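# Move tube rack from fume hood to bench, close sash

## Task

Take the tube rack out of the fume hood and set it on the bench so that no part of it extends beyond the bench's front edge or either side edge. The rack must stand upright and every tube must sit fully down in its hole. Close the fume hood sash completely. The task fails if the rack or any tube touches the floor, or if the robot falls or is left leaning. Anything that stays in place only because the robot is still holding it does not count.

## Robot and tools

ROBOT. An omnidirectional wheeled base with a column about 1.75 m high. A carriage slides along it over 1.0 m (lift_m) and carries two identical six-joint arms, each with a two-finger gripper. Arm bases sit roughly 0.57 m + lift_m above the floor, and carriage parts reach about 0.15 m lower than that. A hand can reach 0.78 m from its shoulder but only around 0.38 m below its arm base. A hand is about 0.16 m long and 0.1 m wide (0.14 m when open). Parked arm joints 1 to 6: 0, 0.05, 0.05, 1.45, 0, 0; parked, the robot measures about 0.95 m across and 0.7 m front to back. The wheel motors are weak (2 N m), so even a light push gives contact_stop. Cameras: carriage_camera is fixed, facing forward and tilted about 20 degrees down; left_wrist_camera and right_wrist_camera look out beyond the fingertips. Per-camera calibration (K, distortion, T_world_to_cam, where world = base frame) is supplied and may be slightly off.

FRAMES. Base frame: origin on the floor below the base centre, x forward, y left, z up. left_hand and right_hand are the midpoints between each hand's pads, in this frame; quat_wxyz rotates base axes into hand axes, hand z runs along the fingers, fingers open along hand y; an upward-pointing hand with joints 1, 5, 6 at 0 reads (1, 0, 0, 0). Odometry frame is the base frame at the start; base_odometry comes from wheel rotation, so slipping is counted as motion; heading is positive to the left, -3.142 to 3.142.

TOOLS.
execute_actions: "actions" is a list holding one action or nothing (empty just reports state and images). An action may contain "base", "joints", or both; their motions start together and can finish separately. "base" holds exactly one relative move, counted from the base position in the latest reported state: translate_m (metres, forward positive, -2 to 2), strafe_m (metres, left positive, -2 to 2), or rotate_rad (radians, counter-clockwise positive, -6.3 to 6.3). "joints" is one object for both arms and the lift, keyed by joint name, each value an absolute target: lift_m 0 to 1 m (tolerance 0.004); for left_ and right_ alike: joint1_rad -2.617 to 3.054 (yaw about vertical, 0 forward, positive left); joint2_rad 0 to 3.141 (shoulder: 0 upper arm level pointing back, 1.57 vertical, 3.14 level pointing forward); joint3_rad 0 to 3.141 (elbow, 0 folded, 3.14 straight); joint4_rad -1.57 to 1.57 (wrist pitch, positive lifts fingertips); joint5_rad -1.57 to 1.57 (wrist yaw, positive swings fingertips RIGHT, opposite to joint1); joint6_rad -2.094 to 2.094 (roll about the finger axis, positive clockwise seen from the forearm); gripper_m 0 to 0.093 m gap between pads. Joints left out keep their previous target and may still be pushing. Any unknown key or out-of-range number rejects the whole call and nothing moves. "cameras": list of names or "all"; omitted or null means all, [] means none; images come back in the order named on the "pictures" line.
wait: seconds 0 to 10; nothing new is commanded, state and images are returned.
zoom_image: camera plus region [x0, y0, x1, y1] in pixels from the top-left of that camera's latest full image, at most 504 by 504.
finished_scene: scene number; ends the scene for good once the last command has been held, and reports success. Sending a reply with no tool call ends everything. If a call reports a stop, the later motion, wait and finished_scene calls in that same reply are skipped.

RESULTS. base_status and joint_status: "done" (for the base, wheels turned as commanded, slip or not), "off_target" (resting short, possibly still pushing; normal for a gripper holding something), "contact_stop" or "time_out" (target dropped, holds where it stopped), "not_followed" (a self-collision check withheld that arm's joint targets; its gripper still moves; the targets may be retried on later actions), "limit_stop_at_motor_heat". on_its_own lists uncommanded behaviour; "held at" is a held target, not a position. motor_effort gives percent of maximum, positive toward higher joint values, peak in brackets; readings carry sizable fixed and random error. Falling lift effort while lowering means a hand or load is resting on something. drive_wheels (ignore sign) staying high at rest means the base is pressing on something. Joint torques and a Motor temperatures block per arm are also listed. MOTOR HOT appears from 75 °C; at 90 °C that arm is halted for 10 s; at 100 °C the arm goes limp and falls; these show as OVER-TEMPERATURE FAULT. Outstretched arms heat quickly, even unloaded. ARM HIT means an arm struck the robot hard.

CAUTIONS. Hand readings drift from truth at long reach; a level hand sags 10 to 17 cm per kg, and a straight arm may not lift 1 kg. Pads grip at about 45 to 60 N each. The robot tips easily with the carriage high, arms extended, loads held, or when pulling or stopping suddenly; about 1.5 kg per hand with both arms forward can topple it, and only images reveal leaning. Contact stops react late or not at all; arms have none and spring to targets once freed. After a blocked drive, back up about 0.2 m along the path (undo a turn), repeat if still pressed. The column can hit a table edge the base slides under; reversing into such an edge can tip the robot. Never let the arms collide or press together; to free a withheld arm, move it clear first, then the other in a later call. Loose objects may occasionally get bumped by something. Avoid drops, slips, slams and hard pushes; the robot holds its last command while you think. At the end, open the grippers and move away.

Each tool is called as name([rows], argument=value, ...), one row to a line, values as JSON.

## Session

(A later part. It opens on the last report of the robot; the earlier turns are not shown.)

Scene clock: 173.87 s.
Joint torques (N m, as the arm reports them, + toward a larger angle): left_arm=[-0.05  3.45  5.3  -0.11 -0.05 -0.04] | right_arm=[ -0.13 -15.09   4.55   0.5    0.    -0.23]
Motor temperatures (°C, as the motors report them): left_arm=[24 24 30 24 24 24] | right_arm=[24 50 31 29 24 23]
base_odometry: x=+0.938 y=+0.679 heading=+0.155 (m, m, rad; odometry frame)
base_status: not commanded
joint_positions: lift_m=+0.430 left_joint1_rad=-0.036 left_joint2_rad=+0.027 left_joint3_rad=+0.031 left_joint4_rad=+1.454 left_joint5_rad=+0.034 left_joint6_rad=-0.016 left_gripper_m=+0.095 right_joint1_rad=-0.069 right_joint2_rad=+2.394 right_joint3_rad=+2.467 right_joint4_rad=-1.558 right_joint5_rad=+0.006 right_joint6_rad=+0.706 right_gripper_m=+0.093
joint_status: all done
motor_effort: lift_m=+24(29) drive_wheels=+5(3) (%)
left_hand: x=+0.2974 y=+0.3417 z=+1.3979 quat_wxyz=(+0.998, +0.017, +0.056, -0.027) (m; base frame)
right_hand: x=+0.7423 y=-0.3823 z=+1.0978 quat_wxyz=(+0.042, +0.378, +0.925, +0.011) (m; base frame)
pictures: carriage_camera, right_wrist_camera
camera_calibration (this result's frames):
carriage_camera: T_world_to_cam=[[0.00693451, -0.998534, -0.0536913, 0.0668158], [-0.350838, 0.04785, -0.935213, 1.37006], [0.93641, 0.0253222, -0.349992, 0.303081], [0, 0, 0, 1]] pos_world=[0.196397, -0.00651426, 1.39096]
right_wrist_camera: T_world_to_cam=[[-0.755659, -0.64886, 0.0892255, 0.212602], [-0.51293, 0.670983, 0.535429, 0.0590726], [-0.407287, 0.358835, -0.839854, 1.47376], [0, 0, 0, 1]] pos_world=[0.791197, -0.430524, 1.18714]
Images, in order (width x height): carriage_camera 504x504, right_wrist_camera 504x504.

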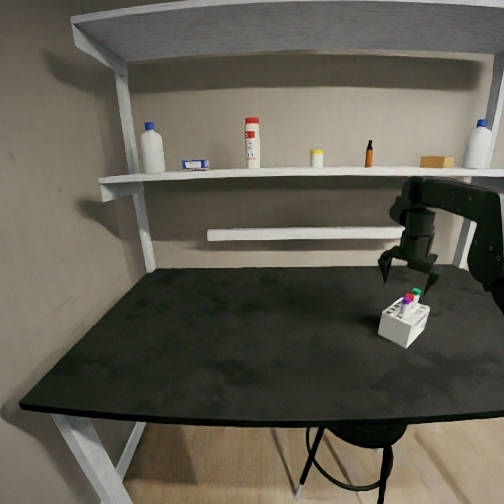

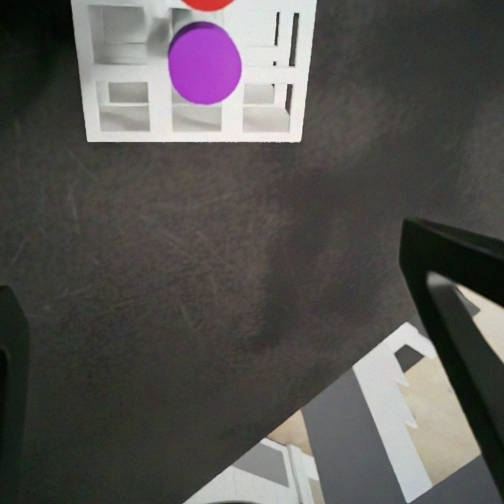

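execute_actions([
  {"base":{"translate_m":-0.25},"joints":{"right_joint2_rad":1.2,"right_joint3_rad":0.93,"right_joint4_rad":0.3,"right_joint6_rad":0,"right_joint1_rad":-0.5}},
], cameras=[])

execute_actions([
  {"base":{"strafe_m":-0.25},"joints":{"lift_m":0.08,"right_joint1_rad":-1.2}},
], cameras=["carriage_camera"])

zoom_image(camera="carriage_camera", region=[230, 130, 390, 290])

Scene clock: 178.40 s.
Joint torques (N m, as the arm reports them, + toward a larger angle): left_arm=[-0.04  3.45  5.32 -0.09 -0.07 -0.05] | right_arm=[ 0.6  -5.78  6.24  2.06 -0.04 -0.21]
Motor temperatures (°C, as the motors report them): left_arm=[24 24 30 24 24 24] | right_arm=[24 50 31 30 24 23]
base_odometry: x=+0.690 y=+0.640 heading=+0.156 (m, m, rad; odometry frame)
base_status: done
joint_positions: lift_m=+0.430 left_joint1_rad=-0.036 left_joint2_rad=+0.027 left_joint3_rad=+0.031 left_joint4_rad=+1.454 left_joint5_rad=+0.034 left_joint6_rad=-0.016 left_gripper_m=+0.095 right_joint1_rad=-0.509 right_joint2_rad=+1.205 right_joint3_rad=+0.949 right_joint4_rad=+0.296 right_joint5_rad=+0.004 right_joint6_rad=+0.008 right_gripper_m=+0.093
joint_status: all done
motor_effort: lift_m=+24(23) drive_wheels=-6(28) (%)
left_hand: x=+0.2974 y=+0.3416 z=+1.3979 quat_wxyz=(+0.998, +0.018, +0.056, -0.027) (m; base frame)
right_hand: x=+0.6383 y=-0.5556 z=+1.3378 quat_wxyz=(+0.698, +0.179, +0.670, -0.180) (m; base frame)
pictures: none
No camera images: the call's "cameras" was empty. Leave "cameras" out to get every camera's image.

Scene clock: 180.70 s.
Joint torques (N m, as the arm reports them, + toward a larger angle): left_arm=[-0.03  3.49  5.47 -0.14 -0.05 -0.01] | right_arm=[-0.54 -5.61  6.34  2.07 -0.01 -0.22]
Motor temperatures (°C, as the motors report them): left_arm=[24 24 30 24 24 24] | right_arm=[24 49 31 31 24 23]
base_odometry: x=+0.729 y=+0.393 heading=+0.156 (m, m, rad; odometry frame)
base_status: done
joint_positions: lift_m=+0.080 left_joint1_rad=-0.036 left_joint2_rad=+0.027 left_joint3_rad=+0.031 left_joint4_rad=+1.454 left_joint5_rad=+0.034 left_joint6_rad=-0.016 left_gripper_m=+0.095 right_joint1_rad=-1.194 right_joint2_rad=+1.203 right_joint3_rad=+0.949 right_joint4_rad=+0.297 right_joint5_rad=+0.000 right_joint6_rad=+0.008 right_gripper_m=+0.093
joint_status: all done
motor_effort: lift_m=+21(22) drive_wheels=-4(25) (%)
left_hand: x=+0.2973 y=+0.3417 z=+1.0481 quat_wxyz=(+0.998, +0.018, +0.056, -0.027) (m; base frame)
right_hand: x=+0.4245 y=-0.7420 z=+0.9888 quat_wxyz=(+0.598, +0.391, +0.571, -0.403) (m; base frame)
pictures: carriage_camera
camera_calibration (this result's frames):
carriage_camera: T_world_to_cam=[[0.00693451, -0.998534, -0.0536913, 0.0480348], [-0.350838, 0.04785, -0.935213, 1.04293], [0.93641, 0.0253222, -0.349992, 0.180655], [0, 0, 0, 1]] pos_world=[0.196397, -0.00651426, 1.04116]
Images, in order (width x height): carriage_camera 504x504.

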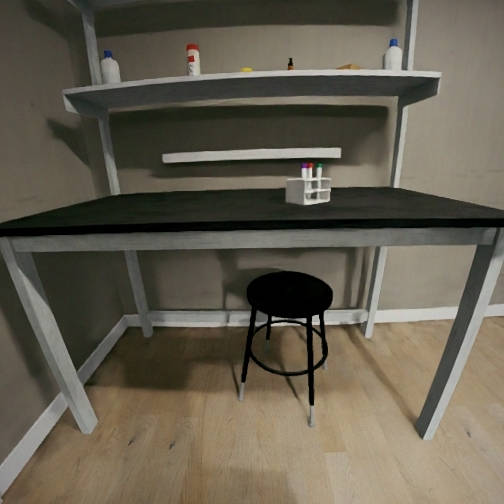

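Region (230, 130, 390, 290) of carriage_camera's 504x504 image, scaled by 3.150, with more detail than that image has.

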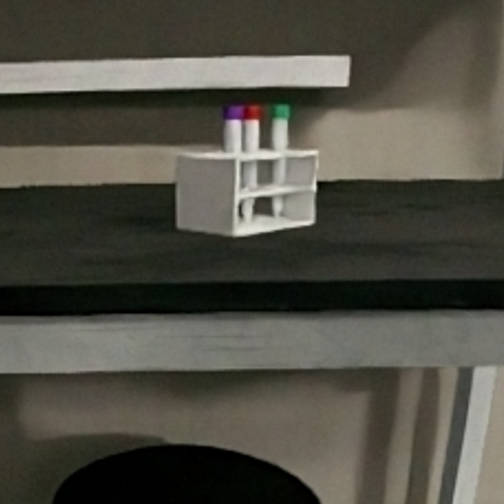

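execute_actions([
  {"base":{"translate_m":-0.4},"joints":{"lift_m":0.62,"right_gripper_m":0}},
], cameras=[])

execute_actions([
  {"base":{"rotate_rad":-1.57},"joints":{"right_joint1_rad":0}},
], cameras=[])

execute_actions([
  {"base":{"strafe_m":-0.7}},
], cameras=[])

execute_actions([
  {"base":{"translate_m":0.95}},
])

Scene clock: 186.13 s.
Joint torques (N m, as the arm reports them, + toward a larger angle): left_arm=[-0.02  3.53  5.63 -0.14 -0.05 -0.04] | right_arm=[-0.58 -5.72  6.19  1.95  0.03 -0.2 ]
Motor temperatures (°C, as the motors report them): left_arm=[24 24 30 24 24 24] | right_arm=[24 47 32 33 24 23]
base_odometry: x=+0.334 y=+0.331 heading=+0.156 (m, m, rad; odometry frame)
base_status: done
joint_positions: lift_m=+0.620 left_joint1_rad=-0.036 left_joint2_rad=+0.027 left_joint3_rad=+0.031 left_joint4_rad=+1.453 left_joint5_rad=+0.034 left_joint6_rad=-0.016 left_gripper_m=+0.095 right_joint1_rad=-1.194 right_joint2_rad=+1.203 right_joint3_rad=+0.949 right_joint4_rad=+0.307 right_joint5_rad=+0.000 right_joint6_rad=+0.008 right_gripper_m=+0.000
joint_status: all done
motor_effort: lift_m=+24(29) drive_wheels=-2(24) (%)
left_hand: x=+0.2974 y=+0.3416 z=+1.5878 quat_wxyz=(+0.998, +0.018, +0.057, -0.027) (m; base frame)
right_hand: x=+0.4245 y=-0.7418 z=+1.5310 quat_wxyz=(+0.601, +0.389, +0.568, -0.405) (m; base frame)
pictures: none
No camera images: the call's "cameras" was empty. Leave "cameras" out to get every camera's image.

Scene clock: 189.23 s.
Joint torques (N m, as the arm reports them, + toward a larger angle): left_arm=[-0.06  3.72  5.47 -0.1  -0.05 -0.06] | right_arm=[ 0.27 -5.74  6.36  1.95  0.03 -0.22]
Motor temperatures (°C, as the motors report them): left_arm=[24 24 31 24 24 24] | right_arm=[24 46 32 34 24 23]
base_odometry: x=+0.334 y=+0.331 heading=-1.414 (m, m, rad; odometry frame)
base_status: done
joint_positions: lift_m=+0.620 left_joint1_rad=-0.036 left_joint2_rad=+0.027 left_joint3_rad=+0.031 left_joint4_rad=+1.453 left_joint5_rad=+0.034 left_joint6_rad=-0.016 left_gripper_m=+0.095 right_joint1_rad=-0.004 right_joint2_rad=+1.203 right_joint3_rad=+0.949 right_joint4_rad=+0.305 right_joint5_rad=-0.001 right_joint6_rad=+0.008 right_gripper_m=+0.000
joint_status: all done
motor_effort: lift_m=+24(24) drive_wheels=+8(35) (%)
left_hand: x=+0.2974 y=+0.3416 z=+1.5878 quat_wxyz=(+0.998, +0.018, +0.057, -0.027) (m; base frame)
right_hand: x=+0.6919 y=-0.3500 z=+1.5306 quat_wxyz=(+0.725, +0.004, +0.689, +0.002) (m; base frame)
pictures: none
No camera images: the call's "cameras" was empty. Leave "cameras" out to get every camera's image.

Scene clock: 192.87 s.
Joint torques (N m, as the arm reports them, + toward a larger angle): left_arm=[ 0.04  3.49  5.44 -0.08 -0.02 -0.02] | right_arm=[ 0.29 -5.8   6.25  1.97  0.04 -0.22]
Motor temperatures (°C, as the motors report them): left_arm=[24 24 31 24 24 24] | right_arm=[24 45 32 34 24 23]
base_odometry: x=-0.358 y=+0.222 heading=-1.414 (m, m, rad; odometry frame)
base_status: done
joint_positions: lift_m=+0.620 left_joint1_rad=-0.036 left_joint2_rad=+0.027 left_joint3_rad=+0.031 left_joint4_rad=+1.453 left_joint5_rad=+0.034 left_joint6_rad=-0.016 left_gripper_m=+0.095 right_joint1_rad=-0.004 right_joint2_rad=+1.203 right_joint3_rad=+0.949 right_joint4_rad=+0.305 right_joint5_rad=-0.001 right_joint6_rad=+0.008 right_gripper_m=+0.000
joint_status: not commanded
motor_effort: lift_m=+25(24) drive_wheels=-5(32) (%)
left_hand: x=+0.2974 y=+0.3416 z=+1.5878 quat_wxyz=(+0.998, +0.018, +0.057, -0.027) (m; base frame)
right_hand: x=+0.6919 y=-0.3500 z=+1.5305 quat_wxyz=(+0.725, +0.004, +0.689, +0.002) (m; base frame)
pictures: none
No camera images: the call's "cameras" was empty. Leave "cameras" out to get every camera's image.

Scene clock: 197.03 s.
Joint torques (N m, as the arm reports them, + toward a larger angle): left_arm=[-0.12  3.56  5.33 -0.13 -0.04 -0.05] | right_arm=[ 0.36 -5.7   6.29  2.    0.01 -0.23]
Motor temperatures (°C, as the motors report them): left_arm=[24 24 31 24 24 24] | right_arm=[24 44 32 35 24 23]
base_odometry: x=-0.210 y=-0.717 heading=-1.415 (m, m, rad; odometry frame)
base_status: done
joint_positions: lift_m=+0.620 left_joint1_rad=-0.036 left_joint2_rad=+0.027 left_joint3_rad=+0.031 left_joint4_rad=+1.454 left_joint5_rad=+0.034 left_joint6_rad=-0.016 left_gripper_m=+0.095 right_joint1_rad=-0.004 right_joint2_rad=+1.203 right_joint3_rad=+0.949 right_joint4_rad=+0.303 right_joint5_rad=-0.001 right_joint6_rad=+0.008 right_gripper_m=+0.000
joint_status: not commanded
motor_effort: lift_m=+24(24) drive_wheels=-5(31) (%)
left_hand: x=+0.2974 y=+0.3416 z=+1.5878 quat_wxyz=(+0.998, +0.018, +0.056, -0.027) (m; base frame)
right_hand: x=+0.6919 y=-0.3500 z=+1.5302 quat_wxyz=(+0.724, +0.004, +0.690, +0.002) (m; base frame)
pictures: carriage_camera, left_wrist_camera, right_wrist_camera
camera_calibration (this result's frames):
carriage_camera: T_world_to_cam=[[0.00693451, -0.998534, -0.0536913, 0.0770127], [-0.350838, 0.04785, -0.935213, 1.54767], [0.93641, 0.0253222, -0.349992, 0.369551], [0, 0, 0, 1]] pos_world=[0.196397, -0.00651426, 1.58088]
left_wrist_camera: T_world_to_cam=[[-0.0559649, -0.991158, -0.120306, 0.548116], [0.698102, 0.0472996, -0.714435, 0.903275], [0.713808, -0.123969, 0.689282, -1.13518], [0, 0, 0, 1]] pos_world=[0.210399, 0.359818, 1.49373]
right_wrist_camera: T_world_to_cam=[[-0.143939, -0.985296, -0.0920495, -0.10673], [-0.544797, 0.156552, -0.823825, 1.70188], [0.826122, -0.0684325, -0.559321, 0.37258], [0, 0, 0, 1]] pos_world=[0.604022, -0.346098, 1.60062]
Images, in order (width x height): carriage_camera 504x504, left_wrist_camera 504x504, right_wrist_camera 504x504.

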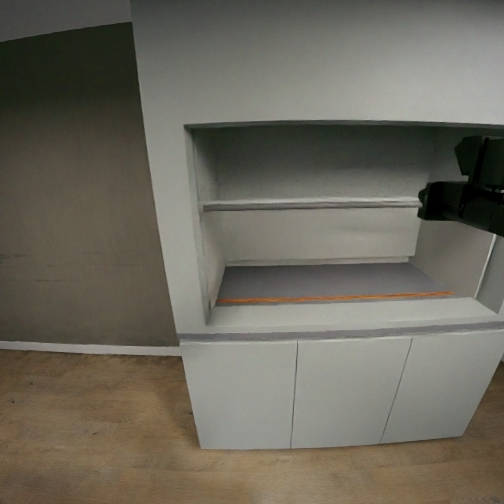

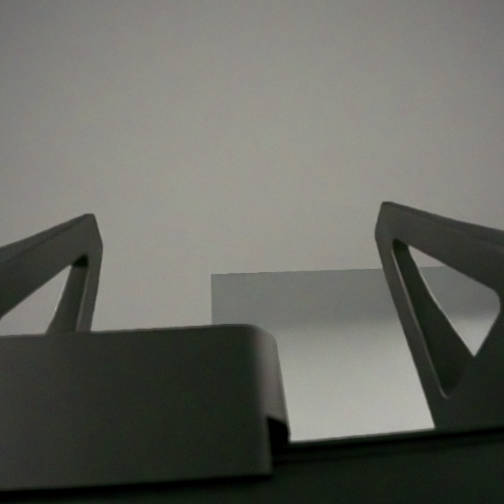

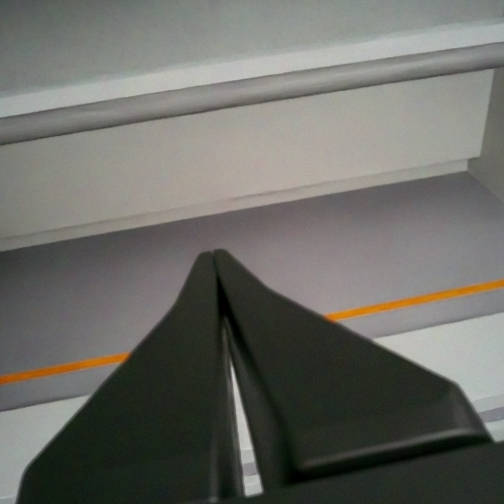

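execute_actions([
  {"base":{"translate_m":0.45}},
], cameras=["carriage_camera","right_wrist_camera"])

Scene clock: 202.13 s.
Joint torques (N m, as the arm reports them, + toward a larger angle): left_arm=[-0.05  3.45  5.47 -0.1  -0.05 -0.03] | right_arm=[ 0.28 -0.07  7.31  2.62  0.08 -0.2 ]
Motor temperatures (°C, as the motors report them): left_arm=[24 24 31 24 24 24] | right_arm=[24 42 32 36 24 23]
base_odometry: x=-0.141 y=-1.161 heading=-1.415 (m, m, rad; odometry frame)
base_status: done
joint_positions: lift_m=+0.620 left_joint1_rad=-0.036 left_joint2_rad=+0.027 left_joint3_rad=+0.031 left_joint4_rad=+1.453 left_joint5_rad=+0.034 left_joint6_rad=-0.016 left_gripper_m=+0.095 right_joint1_rad=-0.004 right_joint2_rad=+1.144 right_joint3_rad=+0.935 right_joint4_rad=+0.230 right_joint5_rad=-0.004 right_joint6_rad=+0.008 right_gripper_m=+0.000
joint_status: not commanded
motor_effort: lift_m=+24(24) drive_wheels=+21(31) (%)
left_hand: x=+0.2975 y=+0.3416 z=+1.5878 quat_wxyz=(+0.998, +0.018, +0.057, -0.027) (m; base frame)
right_hand: x=+0.6776 y=-0.3495 z=+1.5287 quat_wxyz=(+0.714, +0.003, +0.700, +0.003) (m; base frame)
pictures: carriage_camera, right_wrist_camera
camera_calibration (this result's frames):
carriage_camera: T_world_to_cam=[[0.00693451, -0.998534, -0.0536913, 0.0770127], [-0.350838, 0.04785, -0.935213, 1.54767], [0.93641, 0.0253222, -0.349992, 0.369551], [0, 0, 0, 1]] pos_world=[0.196397, -0.00651426, 1.58088]
right_wrist_camera: T_world_to_cam=[[-0.143817, -0.985679, -0.0880598, -0.11472], [-0.56794, 0.155082, -0.808327, 1.68434], [0.810407, -0.0662385, -0.58211, 0.429842], [0, 0, 0, 1]] pos_world=[0.59176, -0.345816, 1.60161]
Images, in order (width x height): carriage_camera 504x504, right_wrist_camera 504x504.

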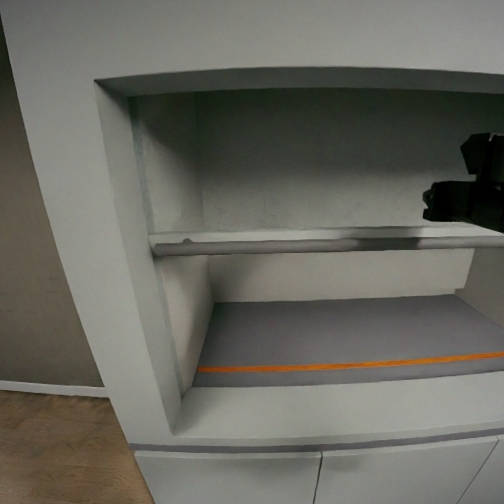

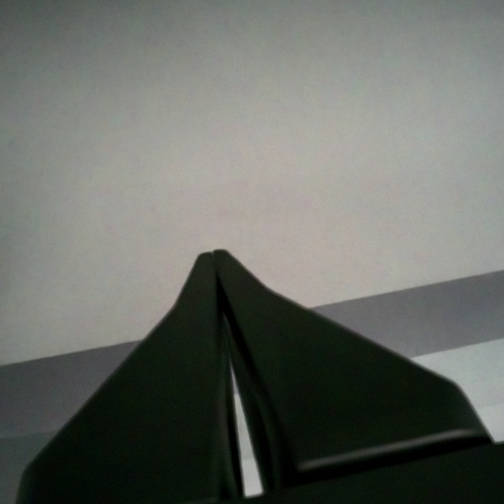

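Tip against the glass, above the bar. Back a hair and lower.

execute_actions([
  {"base":{"translate_m":-0.03}},
], cameras=[])

execute_actions([
  {"joints":{"lift_m":0.3}},
], cameras=["carriage_camera"])

execute_actions([
  {"joints":{"lift_m":0.04}},
], cameras=["carriage_camera"])

Scene clock: 204.67 s.
Joint torques (N m, as the arm reports them, + toward a larger angle): left_arm=[-0.03  3.58  5.33 -0.09 -0.05 -0.03] | right_arm=[ 0.28 -4.77  7.22  2.04  0.05 -0.23]
Motor temperatures (°C, as the motors report them): left_arm=[24 24 31 24 24 24] | right_arm=[24 41 33 37 24 23]
base_odometry: x=-0.145 y=-1.131 heading=-1.415 (m, m, rad; odometry frame)
base_status: done
joint_positions: lift_m=+0.620 left_joint1_rad=-0.036 left_joint2_rad=+0.027 left_joint3_rad=+0.031 left_joint4_rad=+1.452 left_joint5_rad=+0.034 left_joint6_rad=-0.016 left_gripper_m=+0.095 right_joint1_rad=-0.004 right_joint2_rad=+1.193 right_joint3_rad=+0.935 right_joint4_rad=+0.293 right_joint5_rad=-0.003 right_joint6_rad=+0.008 right_gripper_m=+0.000
joint_status: not commanded
motor_effort: lift_m=+24(24) drive_wheels=+0(22) (%)
left_hand: x=+0.2977 y=+0.3416 z=+1.5878 quat_wxyz=(+0.998, +0.018, +0.057, -0.027) (m; base frame)
right_hand: x=+0.6896 y=-0.3497 z=+1.5248 quat_wxyz=(+0.719, +0.003, +0.695, +0.002) (m; base frame)
pictures: none
No camera images: the call's "cameras" was empty. Leave "cameras" out to get every camera's image.

Scene clock: 206.50 s.
Joint torques (N m, as the arm reports them, + toward a larger angle): left_arm=[ 0.06  3.36  5.42 -0.11 -0.04 -0.04] | right_arm=[ 0.25 -6.34  7.07  2.02  0.04 -0.17]
Motor temperatures (°C, as the motors report them): left_arm=[24 24 31 24 24 24] | right_arm=[24 41 33 37 24 23]
base_odometry: x=-0.145 y=-1.131 heading=-1.415 (m, m, rad; odometry frame)
base_status: not commanded
joint_positions: lift_m=+0.300 left_joint1_rad=-0.036 left_joint2_rad=+0.027 left_joint3_rad=+0.031 left_joint4_rad=+1.453 left_joint5_rad=+0.034 left_joint6_rad=-0.016 left_gripper_m=+0.095 right_joint1_rad=-0.004 right_joint2_rad=+1.208 right_joint3_rad=+0.938 right_joint4_rad=+0.297 right_joint5_rad=-0.003 right_joint6_rad=+0.003 right_gripper_m=+0.000
joint_status: all done
motor_effort: lift_m=+22(22) drive_wheels=+2(8) (%)
left_hand: x=+0.2976 y=+0.3416 z=+1.2680 quat_wxyz=(+0.998, +0.018, +0.057, -0.027) (m; base frame)
right_hand: x=+0.6932 y=-0.3497 z=+1.2013 quat_wxyz=(+0.716, +0.002, +0.698, +0.001) (m; base frame)
pictures: carriage_camera
camera_calibration (this result's frames):
carriage_camera: T_world_to_cam=[[0.00693451, -0.998534, -0.0536913, 0.0598435], [-0.350838, 0.04785, -0.935213, 1.24861], [0.93641, 0.0253222, -0.349992, 0.257632], [0, 0, 0, 1]] pos_world=[0.196397, -0.00651426, 1.2611]
Images, in order (width x height): carriage_camera 504x504.

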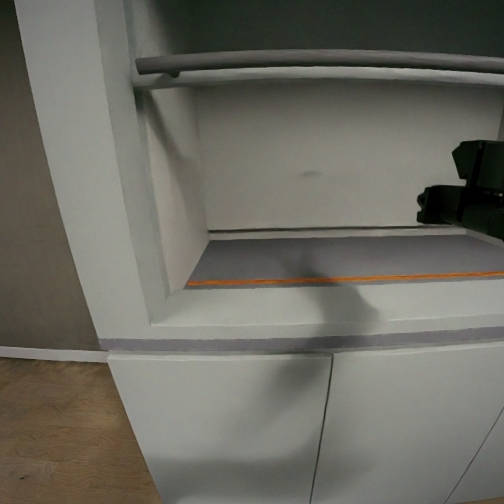

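Scene clock: 208.07 s.
Joint torques (N m, as the arm reports them, + toward a larger angle): left_arm=[ 0.05  3.54  5.45 -0.11 -0.04 -0.04] | right_arm=[ 0.3  -1.49  4.66  0.27  0.04 -0.17]
Motor temperatures (°C, as the motors report them): left_arm=[24 24 31 24 24 24] | right_arm=[24 41 33 37 24 23]
base_odometry: x=-0.145 y=-1.131 heading=-1.415 (m, m, rad; odometry frame)
base_status: not commanded
joint_positions: lift_m=+0.040 left_joint1_rad=-0.036 left_joint2_rad=+0.027 left_joint3_rad=+0.031 left_joint4_rad=+1.453 left_joint5_rad=+0.034 left_joint6_rad=-0.016 left_gripper_m=+0.095 right_joint1_rad=-0.004 right_joint2_rad=+1.162 right_joint3_rad=+0.969 right_joint4_rad=+0.487 right_joint5_rad=-0.002 right_joint6_rad=+0.003 right_gripper_m=+0.000
joint_status: all done
motor_effort: lift_m=+20(20) drive_wheels=+0(0) (%)
left_hand: x=+0.2976 y=+0.3416 z=+1.0082 quat_wxyz=(+0.998, +0.018, +0.057, -0.027) (m; base frame)
right_hand: x=+0.6713 y=-0.3497 z=+1.0212 quat_wxyz=(+0.803, +0.001, +0.596, +0.000) (m; base frame)
pictures: carriage_camera
camera_calibration (this result's frames):
carriage_camera: T_world_to_cam=[[0.00693451, -0.998534, -0.0536913, 0.0458958], [-0.350838, 0.04785, -0.935213, 1.00567], [0.93641, 0.0253222, -0.349992, 0.166712], [0, 0, 0, 1]] pos_world=[0.196397, -0.00651426, 1.00132]
Images, in order (width x height): carriage_camera 504x504.

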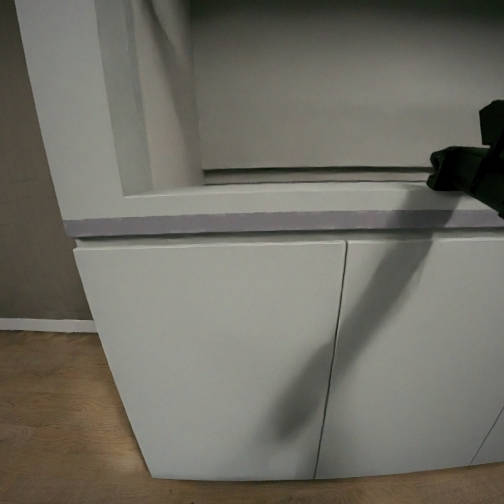

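execute_actions([
  {"base":{"translate_m":-0.12},"joints":{"lift_m":0.2}},
], cameras=[])

execute_actions([
  {"joints":{"lift_m":0.6,"right_joint4_rad":0.2}},
], cameras=[])

execute_actions([
  {"base":{"translate_m":0.145}},
], cameras=[])

execute_actions([
  {"joints":{"lift_m":0.45}},
], cameras=["carriage_camera","right_wrist_camera"])

Scene clock: 211.60 s.
Joint torques (N m, as the arm reports them, + toward a larger angle): left_arm=[-0.03  3.56  5.41 -0.09 -0.05 -0.03] | right_arm=[ 0.27 -5.19  6.21  1.94  0.07 -0.18]
Motor temperatures (°C, as the motors report them): left_arm=[24 24 31 24 24 24] | right_arm=[24 40 33 36 24 23]
base_odometry: x=-0.164 y=-1.013 heading=-1.415 (m, m, rad; odometry frame)
base_status: done
joint_positions: lift_m=+0.200 left_joint1_rad=-0.036 left_joint2_rad=+0.027 left_joint3_rad=+0.031 left_joint4_rad=+1.453 left_joint5_rad=+0.034 left_joint6_rad=-0.016 left_gripper_m=+0.095 right_joint1_rad=-0.004 right_joint2_rad=+1.198 right_joint3_rad=+0.948 right_joint4_rad=+0.307 right_joint5_rad=-0.002 right_joint6_rad=+0.003 right_gripper_m=+0.000
joint_status: all done
motor_effort: lift_m=+24(29) drive_wheels=-5(24) (%)
left_hand: x=+0.2976 y=+0.3417 z=+1.1678 quat_wxyz=(+0.998, +0.017, +0.057, -0.027) (m; base frame)
right_hand: x=+0.6906 y=-0.3498 z=+1.1128 quat_wxyz=(+0.727, +0.001, +0.687, +0.000) (m; base frame)
pictures: none
No camera images: the call's "cameras" was empty. Leave "cameras" out to get every camera's image.

Scene clock: 213.73 s.
Joint torques (N m, as the arm reports them, + toward a larger angle): left_arm=[-0.02  3.67  5.44 -0.07 -0.04 -0.03] | right_arm=[ 0.34 -5.07  6.4   1.98  0.05 -0.18]
Motor temperatures (°C, as the motors report them): left_arm=[24 24 31 24 24 24] | right_arm=[24 39 33 37 24 23]
base_odometry: x=-0.164 y=-1.013 heading=-1.415 (m, m, rad; odometry frame)
base_status: not commanded
joint_positions: lift_m=+0.600 left_joint1_rad=-0.036 left_joint2_rad=+0.027 left_joint3_rad=+0.031 left_joint4_rad=+1.453 left_joint5_rad=+0.034 left_joint6_rad=-0.016 left_gripper_m=+0.095 right_joint1_rad=-0.004 right_joint2_rad=+1.198 right_joint3_rad=+0.948 right_joint4_rad=+0.208 right_joint5_rad=-0.002 right_joint6_rad=+0.003 right_gripper_m=+0.000
joint_status: all done
motor_effort: lift_m=+24(30) drive_wheels=-4(5) (%)
left_hand: x=+0.2976 y=+0.3417 z=+1.5678 quat_wxyz=(+0.998, +0.017, +0.057, -0.027) (m; base frame)
right_hand: x=+0.6908 y=-0.3498 z=+1.4884 quat_wxyz=(+0.692, +0.002, +0.722, +0.000) (m; base frame)
pictures: none
No camera images: the call's "cameras" was empty. Leave "cameras" out to get every camera's image.

Scene clock: 215.60 s.
Joint torques (N m, as the arm reports them, + toward a larger angle): left_arm=[ 0.05  3.52  5.49 -0.11 -0.04 -0.03] | right_arm=[ 0.38 -2.47  6.28  2.4   0.04 -0.17]
Motor temperatures (°C, as the motors report them): left_arm=[24 24 31 24 24 24] | right_arm=[24 39 33 37 24 23]
base_odometry: x=-0.142 y=-1.156 heading=-1.416 (m, m, rad; odometry frame)
base_status: done
joint_positions: lift_m=+0.600 left_joint1_rad=-0.036 left_joint2_rad=+0.027 left_joint3_rad=+0.031 left_joint4_rad=+1.453 left_joint5_rad=+0.034 left_joint6_rad=-0.016 left_gripper_m=+0.095 right_joint1_rad=-0.004 right_joint2_rad=+1.170 right_joint3_rad=+0.948 right_joint4_rad=+0.158 right_joint5_rad=-0.003 right_joint6_rad=+0.003 right_gripper_m=+0.000
joint_status: not commanded
motor_effort: lift_m=+24(24) drive_wheels=+11(28) (%)
left_hand: x=+0.2976 y=+0.3417 z=+1.5678 quat_wxyz=(+0.998, +0.017, +0.057, -0.027) (m; base frame)
right_hand: x=+0.6835 y=-0.3496 z=+1.4870 quat_wxyz=(+0.684, +0.001, +0.730, +0.001) (m; base frame)
pictures: none
No camera images: the call's "cameras" was empty. Leave "cameras" out to get every camera's image.

Scene clock: 216.73 s.
Joint torques (N m, as the arm reports them, + toward a larger angle): left_arm=[ 0.02  3.72  5.4  -0.11 -0.07 -0.02] | right_arm=[ 0.17  3.1   2.73 -1.2   0.03 -0.13]
Motor temperatures (°C, as the motors report them): left_arm=[24 24 31 24 24 24] | right_arm=[24 39 33 37 24 23]
base_odometry: x=-0.142 y=-1.156 heading=-1.416 (m, m, rad; odometry frame)
base_status: not commanded
joint_positions: lift_m=+0.450 left_joint1_rad=-0.036 left_joint2_rad=+0.027 left_joint3_rad=+0.031 left_joint4_rad=+1.453 left_joint5_rad=+0.034 left_joint6_rad=-0.016 left_gripper_m=+0.095 right_joint1_rad=-0.004 right_joint2_rad=+1.116 right_joint3_rad=+0.993 right_joint4_rad=+0.546 right_joint5_rad=-0.001 right_joint6_rad=+0.000 right_gripper_m=+0.000
joint_status: all done
motor_effort: lift_m=+19(19) drive_wheels=+9(11) (%)
left_hand: x=+0.2976 y=+0.3417 z=+1.4183 quat_wxyz=(+0.998, +0.017, +0.057, -0.027) (m; base frame)
right_hand: x=+0.6479 y=-0.3499 z=+1.4731 quat_wxyz=(+0.839, +0.001, +0.543, -0.002) (m; base frame)
pictures: carriage_camera, right_wrist_camera
camera_calibration (this result's frames):
carriage_camera: T_world_to_cam=[[0.00693451, -0.998534, -0.0536913, 0.0679122], [-0.350838, 0.04785, -0.935213, 1.38916], [0.93641, 0.0253222, -0.349992, 0.310228], [0, 0, 0, 1]] pos_world=[0.196397, -0.00651426, 1.41138]
right_wrist_camera: T_world_to_cam=[[-0.104489, -0.986077, -0.12936, -0.0890743], [-0.20645, 0.148745, -0.967085, 1.62001], [0.972862, -0.0743432, -0.219118, -0.221283], [0, 0, 0, 1]] pos_world=[0.540421, -0.345253, 1.50667]
Images, in order (width x height): carriage_camera 504x504, right_wrist_camera 504x504.

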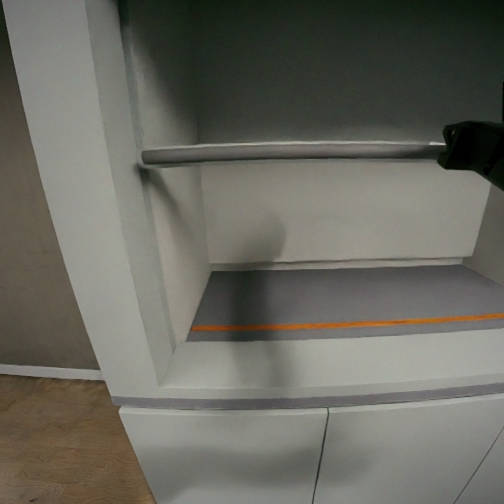

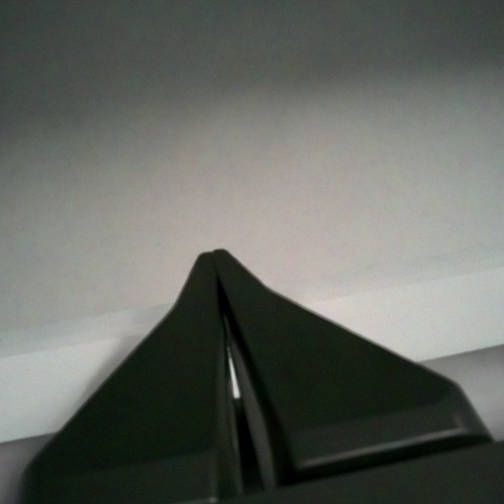

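execute_actions([
  {"base":{"translate_m":-0.3},"joints":{"lift_m":0.5}},
], cameras=[])

execute_actions([
  {"joints":{"lift_m":0.74,"right_joint2_rad":2.0,"right_joint3_rad":1.9,"right_joint4_rad":-0.7}},
], cameras=[])

execute_actions([
  {"base":{"translate_m":0.13}},
], cameras=["carriage_camera","right_wrist_camera"])

Scene clock: 221.73 s.
Joint torques (N m, as the arm reports them, + toward a larger angle): left_arm=[ 0.09  3.51  5.44 -0.15 -0.07 -0.01] | right_arm=[ 0.14 -5.47  6.32  2.    0.01 -0.15]
Motor temperatures (°C, as the motors report them): left_arm=[24 24 31 24 24 24] | right_arm=[24 38 33 37 24 23]
base_odometry: x=-0.188 y=-0.859 heading=-1.416 (m, m, rad; odometry frame)
base_status: done
joint_positions: lift_m=+0.500 left_joint1_rad=-0.036 left_joint2_rad=+0.027 left_joint3_rad=+0.031 left_joint4_rad=+1.452 left_joint5_rad=+0.034 left_joint6_rad=-0.016 left_gripper_m=+0.095 right_joint1_rad=-0.004 right_joint2_rad=+1.200 right_joint3_rad=+0.947 right_joint4_rad=+0.205 right_joint5_rad=-0.002 right_joint6_rad=+0.000 right_gripper_m=+0.000
joint_status: all done
motor_effort: lift_m=+23(28) drive_wheels=-2(43) (%)
left_hand: x=+0.2977 y=+0.3417 z=+1.4679 quat_wxyz=(+0.998, +0.017, +0.057, -0.027) (m; base frame)
right_hand: x=+0.6910 y=-0.3499 z=+1.3866 quat_wxyz=(+0.690, +0.001, +0.724, -0.001) (m; base frame)
pictures: none
No camera images: the call's "cameras" was empty. Leave "cameras" out to get every camera's image.

Scene clock: 223.30 s.
Joint torques (N m, as the arm reports them, + toward a larger angle): left_arm=[-0.08  3.49  5.46 -0.1  -0.08 -0.04] | right_arm=[  0.25 -12.72   7.71   1.6    0.    -0.13]
Motor temperatures (°C, as the motors report them): left_arm=[24 24 31 24 24 24] | right_arm=[24 38 33 37 24 23]
base_odometry: x=-0.188 y=-0.859 heading=-1.416 (m, m, rad; odometry frame)
base_status: not commanded
joint_positions: lift_m=+0.740 left_joint1_rad=-0.036 left_joint2_rad=+0.027 left_joint3_rad=+0.031 left_joint4_rad=+1.453 left_joint5_rad=+0.034 left_joint6_rad=-0.016 left_gripper_m=+0.095 right_joint1_rad=-0.004 right_joint2_rad=+1.990 right_joint3_rad=+1.892 right_joint4_rad=-0.689 right_joint5_rad=-0.002 right_joint6_rad=+0.000 right_gripper_m=+0.000
joint_status: all done
motor_effort: lift_m=+24(29) drive_wheels=-1(2) (%)
left_hand: x=+0.2976 y=+0.3417 z=+1.7078 quat_wxyz=(+0.998, +0.017, +0.057, -0.027) (m; base frame)
right_hand: x=+0.8196 y=-0.3504 z=+1.4983 quat_wxyz=(+0.382, +0.001, +0.924, +0.000) (m; base frame)
pictures: none
No camera images: the call's "cameras" was empty. Leave "cameras" out to get every camera's image.

Scene clock: 225.03 s.
Joint torques (N m, as the arm reports them, + toward a larger angle): left_arm=[-0.14  3.64  5.29 -0.13 -0.06 -0.04] | right_arm=[  0.23 -13.11   7.87   1.63   0.01  -0.13]
Motor temperatures (°C, as the motors report them): left_arm=[24 24 31 24 24 24] | right_arm=[24 38 33 37 24 23]
base_odometry: x=-0.168 y=-0.988 heading=-1.416 (m, m, rad; odometry frame)
base_status: done
joint_positions: lift_m=+0.740 left_joint1_rad=-0.036 left_joint2_rad=+0.027 left_joint3_rad=+0.031 left_joint4_rad=+1.453 left_joint5_rad=+0.034 left_joint6_rad=-0.016 left_gripper_m=+0.095 right_joint1_rad=-0.004 right_joint2_rad=+1.993 right_joint3_rad=+1.892 right_joint4_rad=-0.694 right_joint5_rad=-0.002 right_joint6_rad=+0.000 right_gripper_m=+0.000
joint_status: not commanded
motor_effort: lift_m=+24(24) drive_wheels=-5(26) (%)
left_hand: x=+0.2976 y=+0.3417 z=+1.7078 quat_wxyz=(+0.998, +0.017, +0.057, -0.027) (m; base frame)
right_hand: x=+0.8191 y=-0.3504 z=+1.4959 quat_wxyz=(+0.378, +0.001, +0.926, +0.000) (m; base frame)
pictures: carriage_camera, right_wrist_camera
camera_calibration (this result's frames):
carriage_camera: T_world_to_cam=[[0.00693451, -0.998534, -0.0536913, 0.0834578], [-0.350838, 0.04785, -0.935213, 1.65994], [0.93641, 0.0253222, -0.349992, 0.411564], [0, 0, 0, 1]] pos_world=[0.196397, -0.00651426, 1.70092]
right_wrist_camera: T_world_to_cam=[[-0.15934, -0.986024, 0.0486482, -0.290058], [-0.978378, 0.151138, -0.141186, 1.07507], [0.131861, -0.0700929, -0.988787, 1.45882], [0, 0, 0, 1]] pos_world=[0.813242, -0.346235, 1.60836]
Images, in order (width x height): carriage_camera 504x504, right_wrist_camera 504x504.

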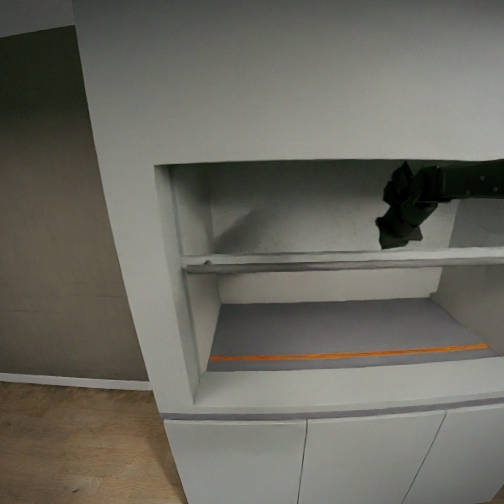

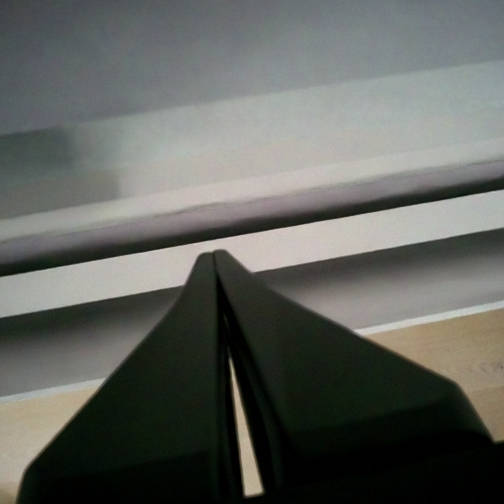

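execute_actions([
  {"base":{"translate_m":0.03}},
], cameras=["right_wrist_camera"])

execute_actions([
  {"joints":{"lift_m":0.55}},
], cameras=["carriage_camera","right_wrist_camera"])

Scene clock: 229.60 s.
Joint torques (N m, as the arm reports them, + toward a larger angle): left_arm=[-0.1   3.51  5.52 -0.07 -0.03 -0.04] | right_arm=[  0.28 -13.11   7.75   1.66   0.01  -0.14]
Motor temperatures (°C, as the motors report them): left_arm=[24 24 31 24 24 24] | right_arm=[24 39 34 37 24 23]
base_odometry: x=-0.164 y=-1.017 heading=-1.416 (m, m, rad; odometry frame)
base_status: done
joint_positions: lift_m=+0.740 left_joint1_rad=-0.036 left_joint2_rad=+0.027 left_joint3_rad=+0.031 left_joint4_rad=+1.453 left_joint5_rad=+0.034 left_joint6_rad=-0.016 left_gripper_m=+0.095 right_joint1_rad=-0.004 right_joint2_rad=+1.994 right_joint3_rad=+1.892 right_joint4_rad=-0.697 right_joint5_rad=-0.002 right_joint6_rad=+0.000 right_gripper_m=+0.000
joint_status: not commanded
motor_effort: lift_m=+24(24) drive_wheels=+5(19) (%)
left_hand: x=+0.2976 y=+0.3417 z=+1.7078 quat_wxyz=(+0.998, +0.017, +0.057, -0.027) (m; base frame)
right_hand: x=+0.8186 y=-0.3504 z=+1.4945 quat_wxyz=(+0.376, +0.001, +0.927, +0.000) (m; base frame)
pictures: right_wrist_camera
camera_calibration (this result's frames):
right_wrist_camera: T_world_to_cam=[[-0.159366, -0.985995, 0.0491561, -0.290787], [-0.979025, 0.151445, -0.13629, 1.06774], [0.126937, -0.0698451, -0.989449, 1.4626], [0, 0, 0, 1]] pos_world=[0.813349, -0.346264, 1.60699]
Images, in order (width x height): right_wrist_camera 504x504.

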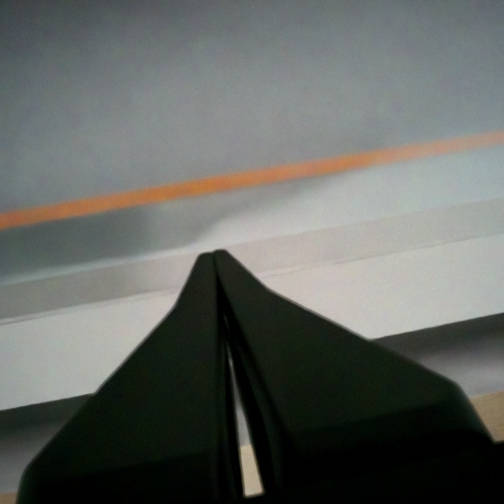

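Scene clock: 230.90 s.
Joint torques (N m, as the arm reports them, + toward a larger angle): left_arm=[ 0.05  3.68  5.32 -0.08 -0.04 -0.02] | right_arm=[ 0.27  2.98  1.93  0.64  0.01 -0.15]
Motor temperatures (°C, as the motors report them): left_arm=[24 24 31 24 24 24] | right_arm=[24 39 34 36 24 23]
base_odometry: x=-0.164 y=-1.017 heading=-1.417 (m, m, rad; odometry frame)
base_status: not commanded
joint_positions: lift_m=+0.550 left_joint1_rad=-0.036 left_joint2_rad=+0.027 left_joint3_rad=+0.031 left_joint4_rad=+1.453 left_joint5_rad=+0.034 left_joint6_rad=-0.016 left_gripper_m=+0.095 right_joint1_rad=-0.004 right_joint2_rad=+1.829 right_joint3_rad=+1.969 right_joint4_rad=-0.538 right_joint5_rad=-0.001 right_joint6_rad=+0.000 right_gripper_m=+0.000
joint_status: all done
motor_effort: lift_m=+19(19) drive_wheels=+14(14) (%)
left_hand: x=+0.2975 y=+0.3417 z=+1.5184 quat_wxyz=(+0.998, +0.017, +0.057, -0.027) (m; base frame)
right_hand: x=+0.8173 y=-0.3505 z=+1.4595 quat_wxyz=(+0.553, +0.001, +0.833, -0.001) (m; base frame)
pictures: carriage_camera, right_wrist_camera
camera_calibration (this result's frames):
carriage_camera: T_world_to_cam=[[0.00693451, -0.998534, -0.0536913, 0.0732852], [-0.350838, 0.04785, -0.935213, 1.48275], [0.93641, 0.0253222, -0.349992, 0.345252], [0, 0, 0, 1]] pos_world=[0.196397, -0.00651426, 1.51145]
right_wrist_camera: T_world_to_cam=[[-0.16691, -0.985855, -0.0151814, -0.189287], [-0.84785, 0.151371, -0.50817, 1.49723], [0.50328, -0.0719473, -0.861123, 0.932554], [0, 0, 0, 1]] pos_world=[0.768499, -0.346153, 1.56102]
Images, in order (width x height): carriage_camera 504x504, right_wrist_camera 504x504.

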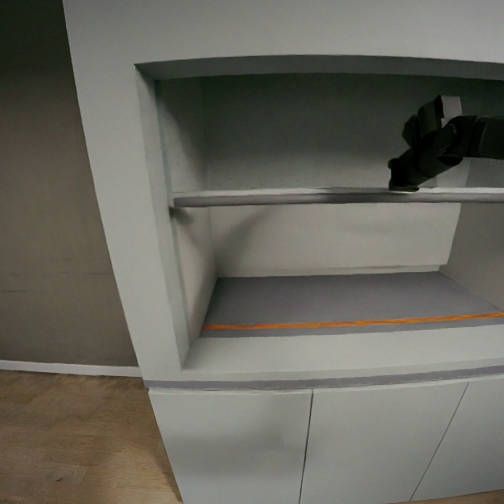

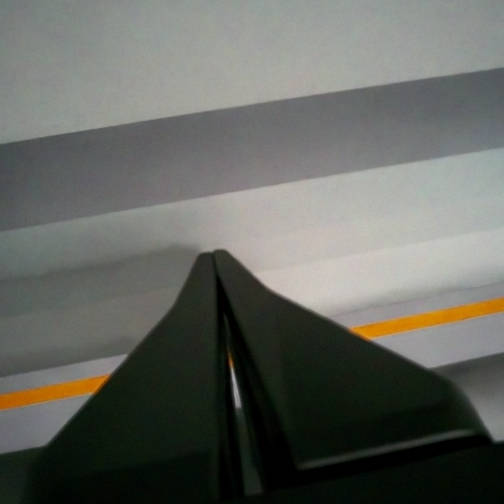

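execute_actions([
  {"joints":{"lift_m":0.35}},
], cameras=["carriage_camera"])

Scene clock: 233.20 s.
Joint torques (N m, as the arm reports them, + toward a larger angle): left_arm=[-0.01  3.49  5.5  -0.08 -0.03 -0.03] | right_arm=[ 0.33  7.93 -4.23 -3.   -0.01 -0.16]
Motor temperatures (°C, as the motors report them): left_arm=[24 24 31 24 24 24] | right_arm=[24 39 33 37 24 23]
base_odometry: x=-0.164 y=-1.017 heading=-1.416 (m, m, rad; odometry frame)
base_status: not commanded
joint_positions: lift_m=+0.350 left_joint1_rad=-0.036 left_joint2_rad=+0.027 left_joint3_rad=+0.031 left_joint4_rad=+1.453 left_joint5_rad=+0.034 left_joint6_rad=-0.016 left_gripper_m=+0.095 right_joint1_rad=-0.004 right_joint2_rad=+1.785 right_joint3_rad=+2.048 right_joint4_rad=+0.027 right_joint5_rad=-0.001 right_joint6_rad=+0.004 right_gripper_m=+0.000
joint_status: all done
motor_effort: lift_m=+18(18) drive_wheels=+12(15) (%)
left_hand: x=+0.2975 y=+0.3416 z=+1.3184 quat_wxyz=(+0.998, +0.018, +0.057, -0.027) (m; base frame)
right_hand: x=+0.8017 y=-0.3506 z=+1.4559 quat_wxyz=(+0.802, +0.002, +0.598, +0.000) (m; base frame)
pictures: carriage_camera
camera_calibration (this result's frames):
carriage_camera: T_world_to_cam=[[0.00693451, -0.998534, -0.0536913, 0.0625498], [-0.350838, 0.04785, -0.935213, 1.29575], [0.93641, 0.0253222, -0.349992, 0.275273], [0, 0, 0, 1]] pos_world=[0.196397, -0.00651426, 1.31151]
Images, in order (width x height): carriage_camera 504x504.

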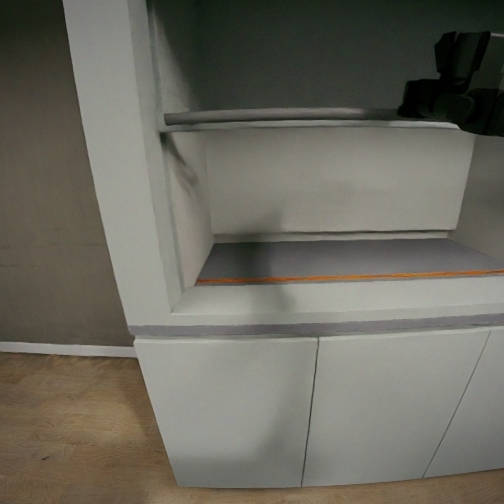

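execute_actions([
  {"base":{"translate_m":-0.1},"joints":{"lift_m":0.5}},
], cameras=[])

execute_actions([
  {"joints":{"lift_m":0.76,"right_joint2_rad":2.0,"right_joint3_rad":1.9,"right_joint4_rad":-1.0}},
], cameras=[])

execute_actions([
  {"base":{"translate_m":0.17}},
], cameras=["carriage_camera"])

execute_actions([
  {"joints":{"lift_m":0.62,"right_joint2_rad":2.1}},
], cameras=["carriage_camera","right_wrist_camera"])

Scene clock: 244.37 s.
Joint torques (N m, as the arm reports them, + toward a larger angle): left_arm=[-0.07  3.52  5.23 -0.11 -0.07 -0.03] | right_arm=[  0.25 -14.34   7.26   1.6   -0.04  -0.15]
Motor temperatures (°C, as the motors report them): left_arm=[24 24 31 24 24 24] | right_arm=[24 38 33 44 24 23]
base_odometry: x=-0.179 y=-0.918 heading=-1.417 (m, m, rad; odometry frame)
base_status: done
joint_positions: lift_m=+0.500 left_joint1_rad=-0.036 left_joint2_rad=+0.027 left_joint3_rad=+0.031 left_joint4_rad=+1.452 left_joint5_rad=+0.034 left_joint6_rad=-0.016 left_gripper_m=+0.095 right_joint1_rad=-0.004 right_joint2_rad=+2.008 right_joint3_rad=+1.900 right_joint4_rad=-0.696 right_joint5_rad=+0.002 right_joint6_rad=+0.001 right_gripper_m=+0.000
joint_status: all done
motor_effort: lift_m=+22(26) drive_wheels=+0(29) (%)
left_hand: x=+0.2977 y=+0.3416 z=+1.4680 quat_wxyz=(+0.998, +0.018, +0.057, -0.027) (m; base frame)
right_hand: x=+0.8213 y=-0.3512 z=+1.2513 quat_wxyz=(+0.374, +0.003, +0.927, -0.002) (m; base frame)
pictures: none
No camera images: the call's "cameras" was empty. Leave "cameras" out to get every camera's image.

Scene clock: 245.93 s.
Joint torques (N m, as the arm reports them, + toward a larger angle): left_arm=[-0.02  3.68  5.51 -0.06 -0.06 -0.05] | right_arm=[  0.28 -13.11   6.8    1.22  -0.01  -0.15]
Motor temperatures (°C, as the motors report them): left_arm=[24 24 31 24 24 24] | right_arm=[24 39 33 43 24 23]
base_odometry: x=-0.179 y=-0.918 heading=-1.417 (m, m, rad; odometry frame)
base_status: not commanded
joint_positions: lift_m=+0.760 left_joint1_rad=-0.036 left_joint2_rad=+0.027 left_joint3_rad=+0.031 left_joint4_rad=+1.452 left_joint5_rad=+0.034 left_joint6_rad=-0.016 left_gripper_m=+0.095 right_joint1_rad=-0.004 right_joint2_rad=+1.998 right_joint3_rad=+1.900 right_joint4_rad=-0.995 right_joint5_rad=+0.002 right_joint6_rad=+0.001 right_gripper_m=+0.000
joint_status: all done
motor_effort: lift_m=+24(29) drive_wheels=+0(0) (%)
left_hand: x=+0.2977 y=+0.3416 z=+1.7278 quat_wxyz=(+0.998, +0.018, +0.057, -0.027) (m; base frame)
right_hand: x=+0.7610 y=-0.3509 z=+1.4732 quat_wxyz=(+0.236, +0.003, +0.972, -0.002) (m; base frame)
pictures: none
No camera images: the call's "cameras" was empty. Leave "cameras" out to get every camera's image.

Scene clock: 247.80 s.
Joint torques (N m, as the arm reports them, + toward a larger angle): left_arm=[-0.04  3.39  5.52 -0.07 -0.05 -0.02] | right_arm=[ 0.07 -6.14  7.05  2.82 -0.02 -0.1 ]
Motor temperatures (°C, as the motors report them): left_arm=[24 24 31 24 24 24] | right_arm=[24 39 33 43 24 23]
base_odometry: x=-0.155 y=-1.077 heading=-1.418 (m, m, rad; odometry frame)
base_status: translate_m contact_stop (by the wheels' count: +0.160 of +0.170)
joint_positions: lift_m=+0.760 left_joint1_rad=-0.036 left_joint2_rad=+0.027 left_joint3_rad=+0.031 left_joint4_rad=+1.449 left_joint5_rad=+0.034 left_joint6_rad=-0.016 left_gripper_m=+0.095 right_joint1_rad=-0.002 right_joint2_rad=+1.930 right_joint3_rad=+1.892 right_joint4_rad=-1.220 right_joint5_rad=+0.004 right_joint6_rad=-0.001 right_gripper_m=+0.000
joint_status: not commanded
motor_effort: lift_m=+24(24) drive_wheels=+17(27) (%)
left_hand: x=+0.2986 y=+0.3416 z=+1.7277 quat_wxyz=(+0.998, +0.018, +0.059, -0.027) (m; base frame)
right_hand: x=+0.7044 y=-0.3502 z=+1.4792 quat_wxyz=(+0.155, +0.001, +0.988, -0.002) (m; base frame)
pictures: carriage_camera
camera_calibration (this result's frames):
carriage_camera: T_world_to_cam=[[0.00693451, -0.998534, -0.0536913, 0.0845322], [-0.350838, 0.04785, -0.935213, 1.67865], [0.93641, 0.0253222, -0.349992, 0.418567], [0, 0, 0, 1]] pos_world=[0.196397, -0.00651426, 1.72093]
Images, in order (width x height): carriage_camera 504x504.

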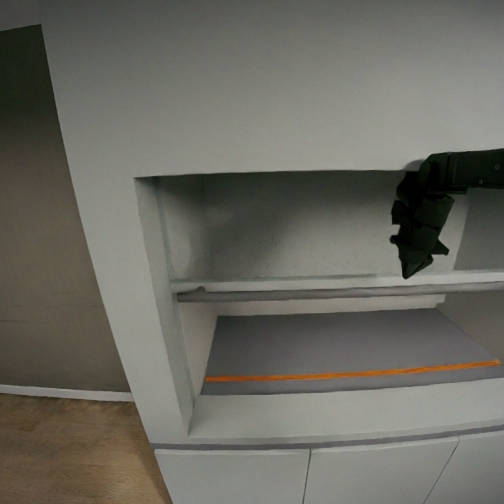

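not run: a stop came earlier in this reply.

execute_actions([
  {"joints":{"lift_m":0.55,"right_joint4_rad":-1.2}},
], cameras=["carriage_camera","right_wrist_camera"])

Scene clock: 250.80 s.
Joint torques (N m, as the arm reports them, + toward a larger angle): left_arm=[ 0.04  3.49  5.49 -0.09 -0.05 -0.03] | right_arm=[ 0.2  -0.35  3.29  1.12 -0.02 -0.07]
Motor temperatures (°C, as the motors report them): left_arm=[24 24 31 24 24 24] | right_arm=[24 39 33 43 24 23]
base_odometry: x=-0.155 y=-1.077 heading=-1.418 (m, m, rad; odometry frame)
base_status: not commanded
joint_positions: lift_m=+0.550 left_joint1_rad=-0.036 left_joint2_rad=+0.027 left_joint3_rad=+0.031 left_joint4_rad=+1.449 left_joint5_rad=+0.034 left_joint6_rad=-0.016 left_gripper_m=+0.095 right_joint1_rad=-0.002 right_joint2_rad=+1.871 right_joint3_rad=+1.945 right_joint4_rad=-1.184 right_joint5_rad=+0.003 right_joint6_rad=-0.006 right_gripper_m=+0.000
joint_status: all done
motor_effort: lift_m=+19(19) drive_wheels=+11(17) (%)
left_hand: x=+0.2985 y=+0.3416 z=+1.5182 quat_wxyz=(+0.998, +0.018, +0.059, -0.027) (m; base frame)
right_hand: x=+0.7161 y=-0.3502 z=+1.3156 quat_wxyz=(+0.228, -0.001, +0.974, -0.003) (m; base frame)
pictures: carriage_camera, right_wrist_camera
camera_calibration (this result's frames):
carriage_camera: T_world_to_cam=[[0.00693451, -0.998534, -0.0536913, 0.0732832], [-0.350838, 0.04785, -0.935213, 1.48271], [0.93641, 0.0253222, -0.349992, 0.34524], [0, 0, 0, 1]] pos_world=[0.196397, -0.00651426, 1.51142]
right_wrist_camera: T_world_to_cam=[[-0.132614, -0.985943, 0.101633, -0.386335], [-0.974326, 0.148495, 0.169226, 0.53669], [-0.18194, -0.0765816, -0.980323, 1.50548], [0, 0, 0, 1]] pos_world=[0.745584, -0.345308, 1.4243]
Images, in order (width x height): carriage_camera 504x504, right_wrist_camera 504x504.

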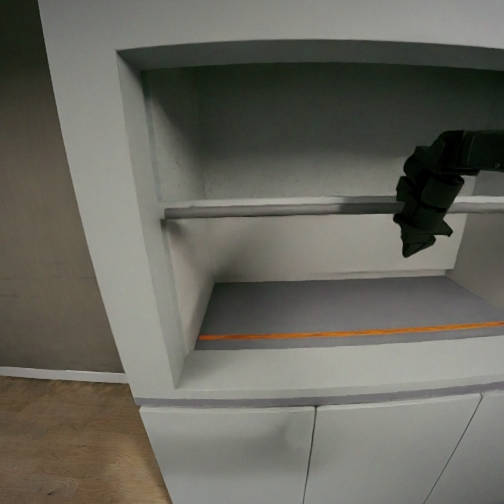

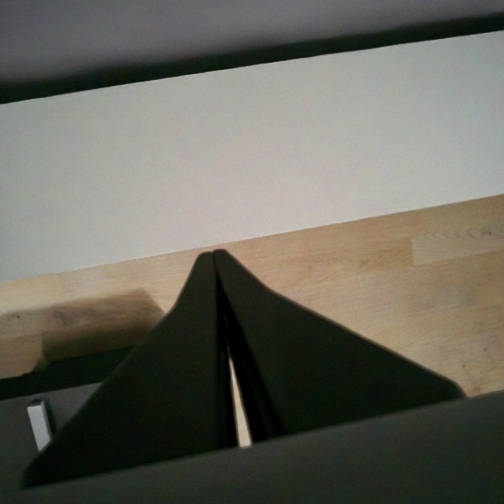

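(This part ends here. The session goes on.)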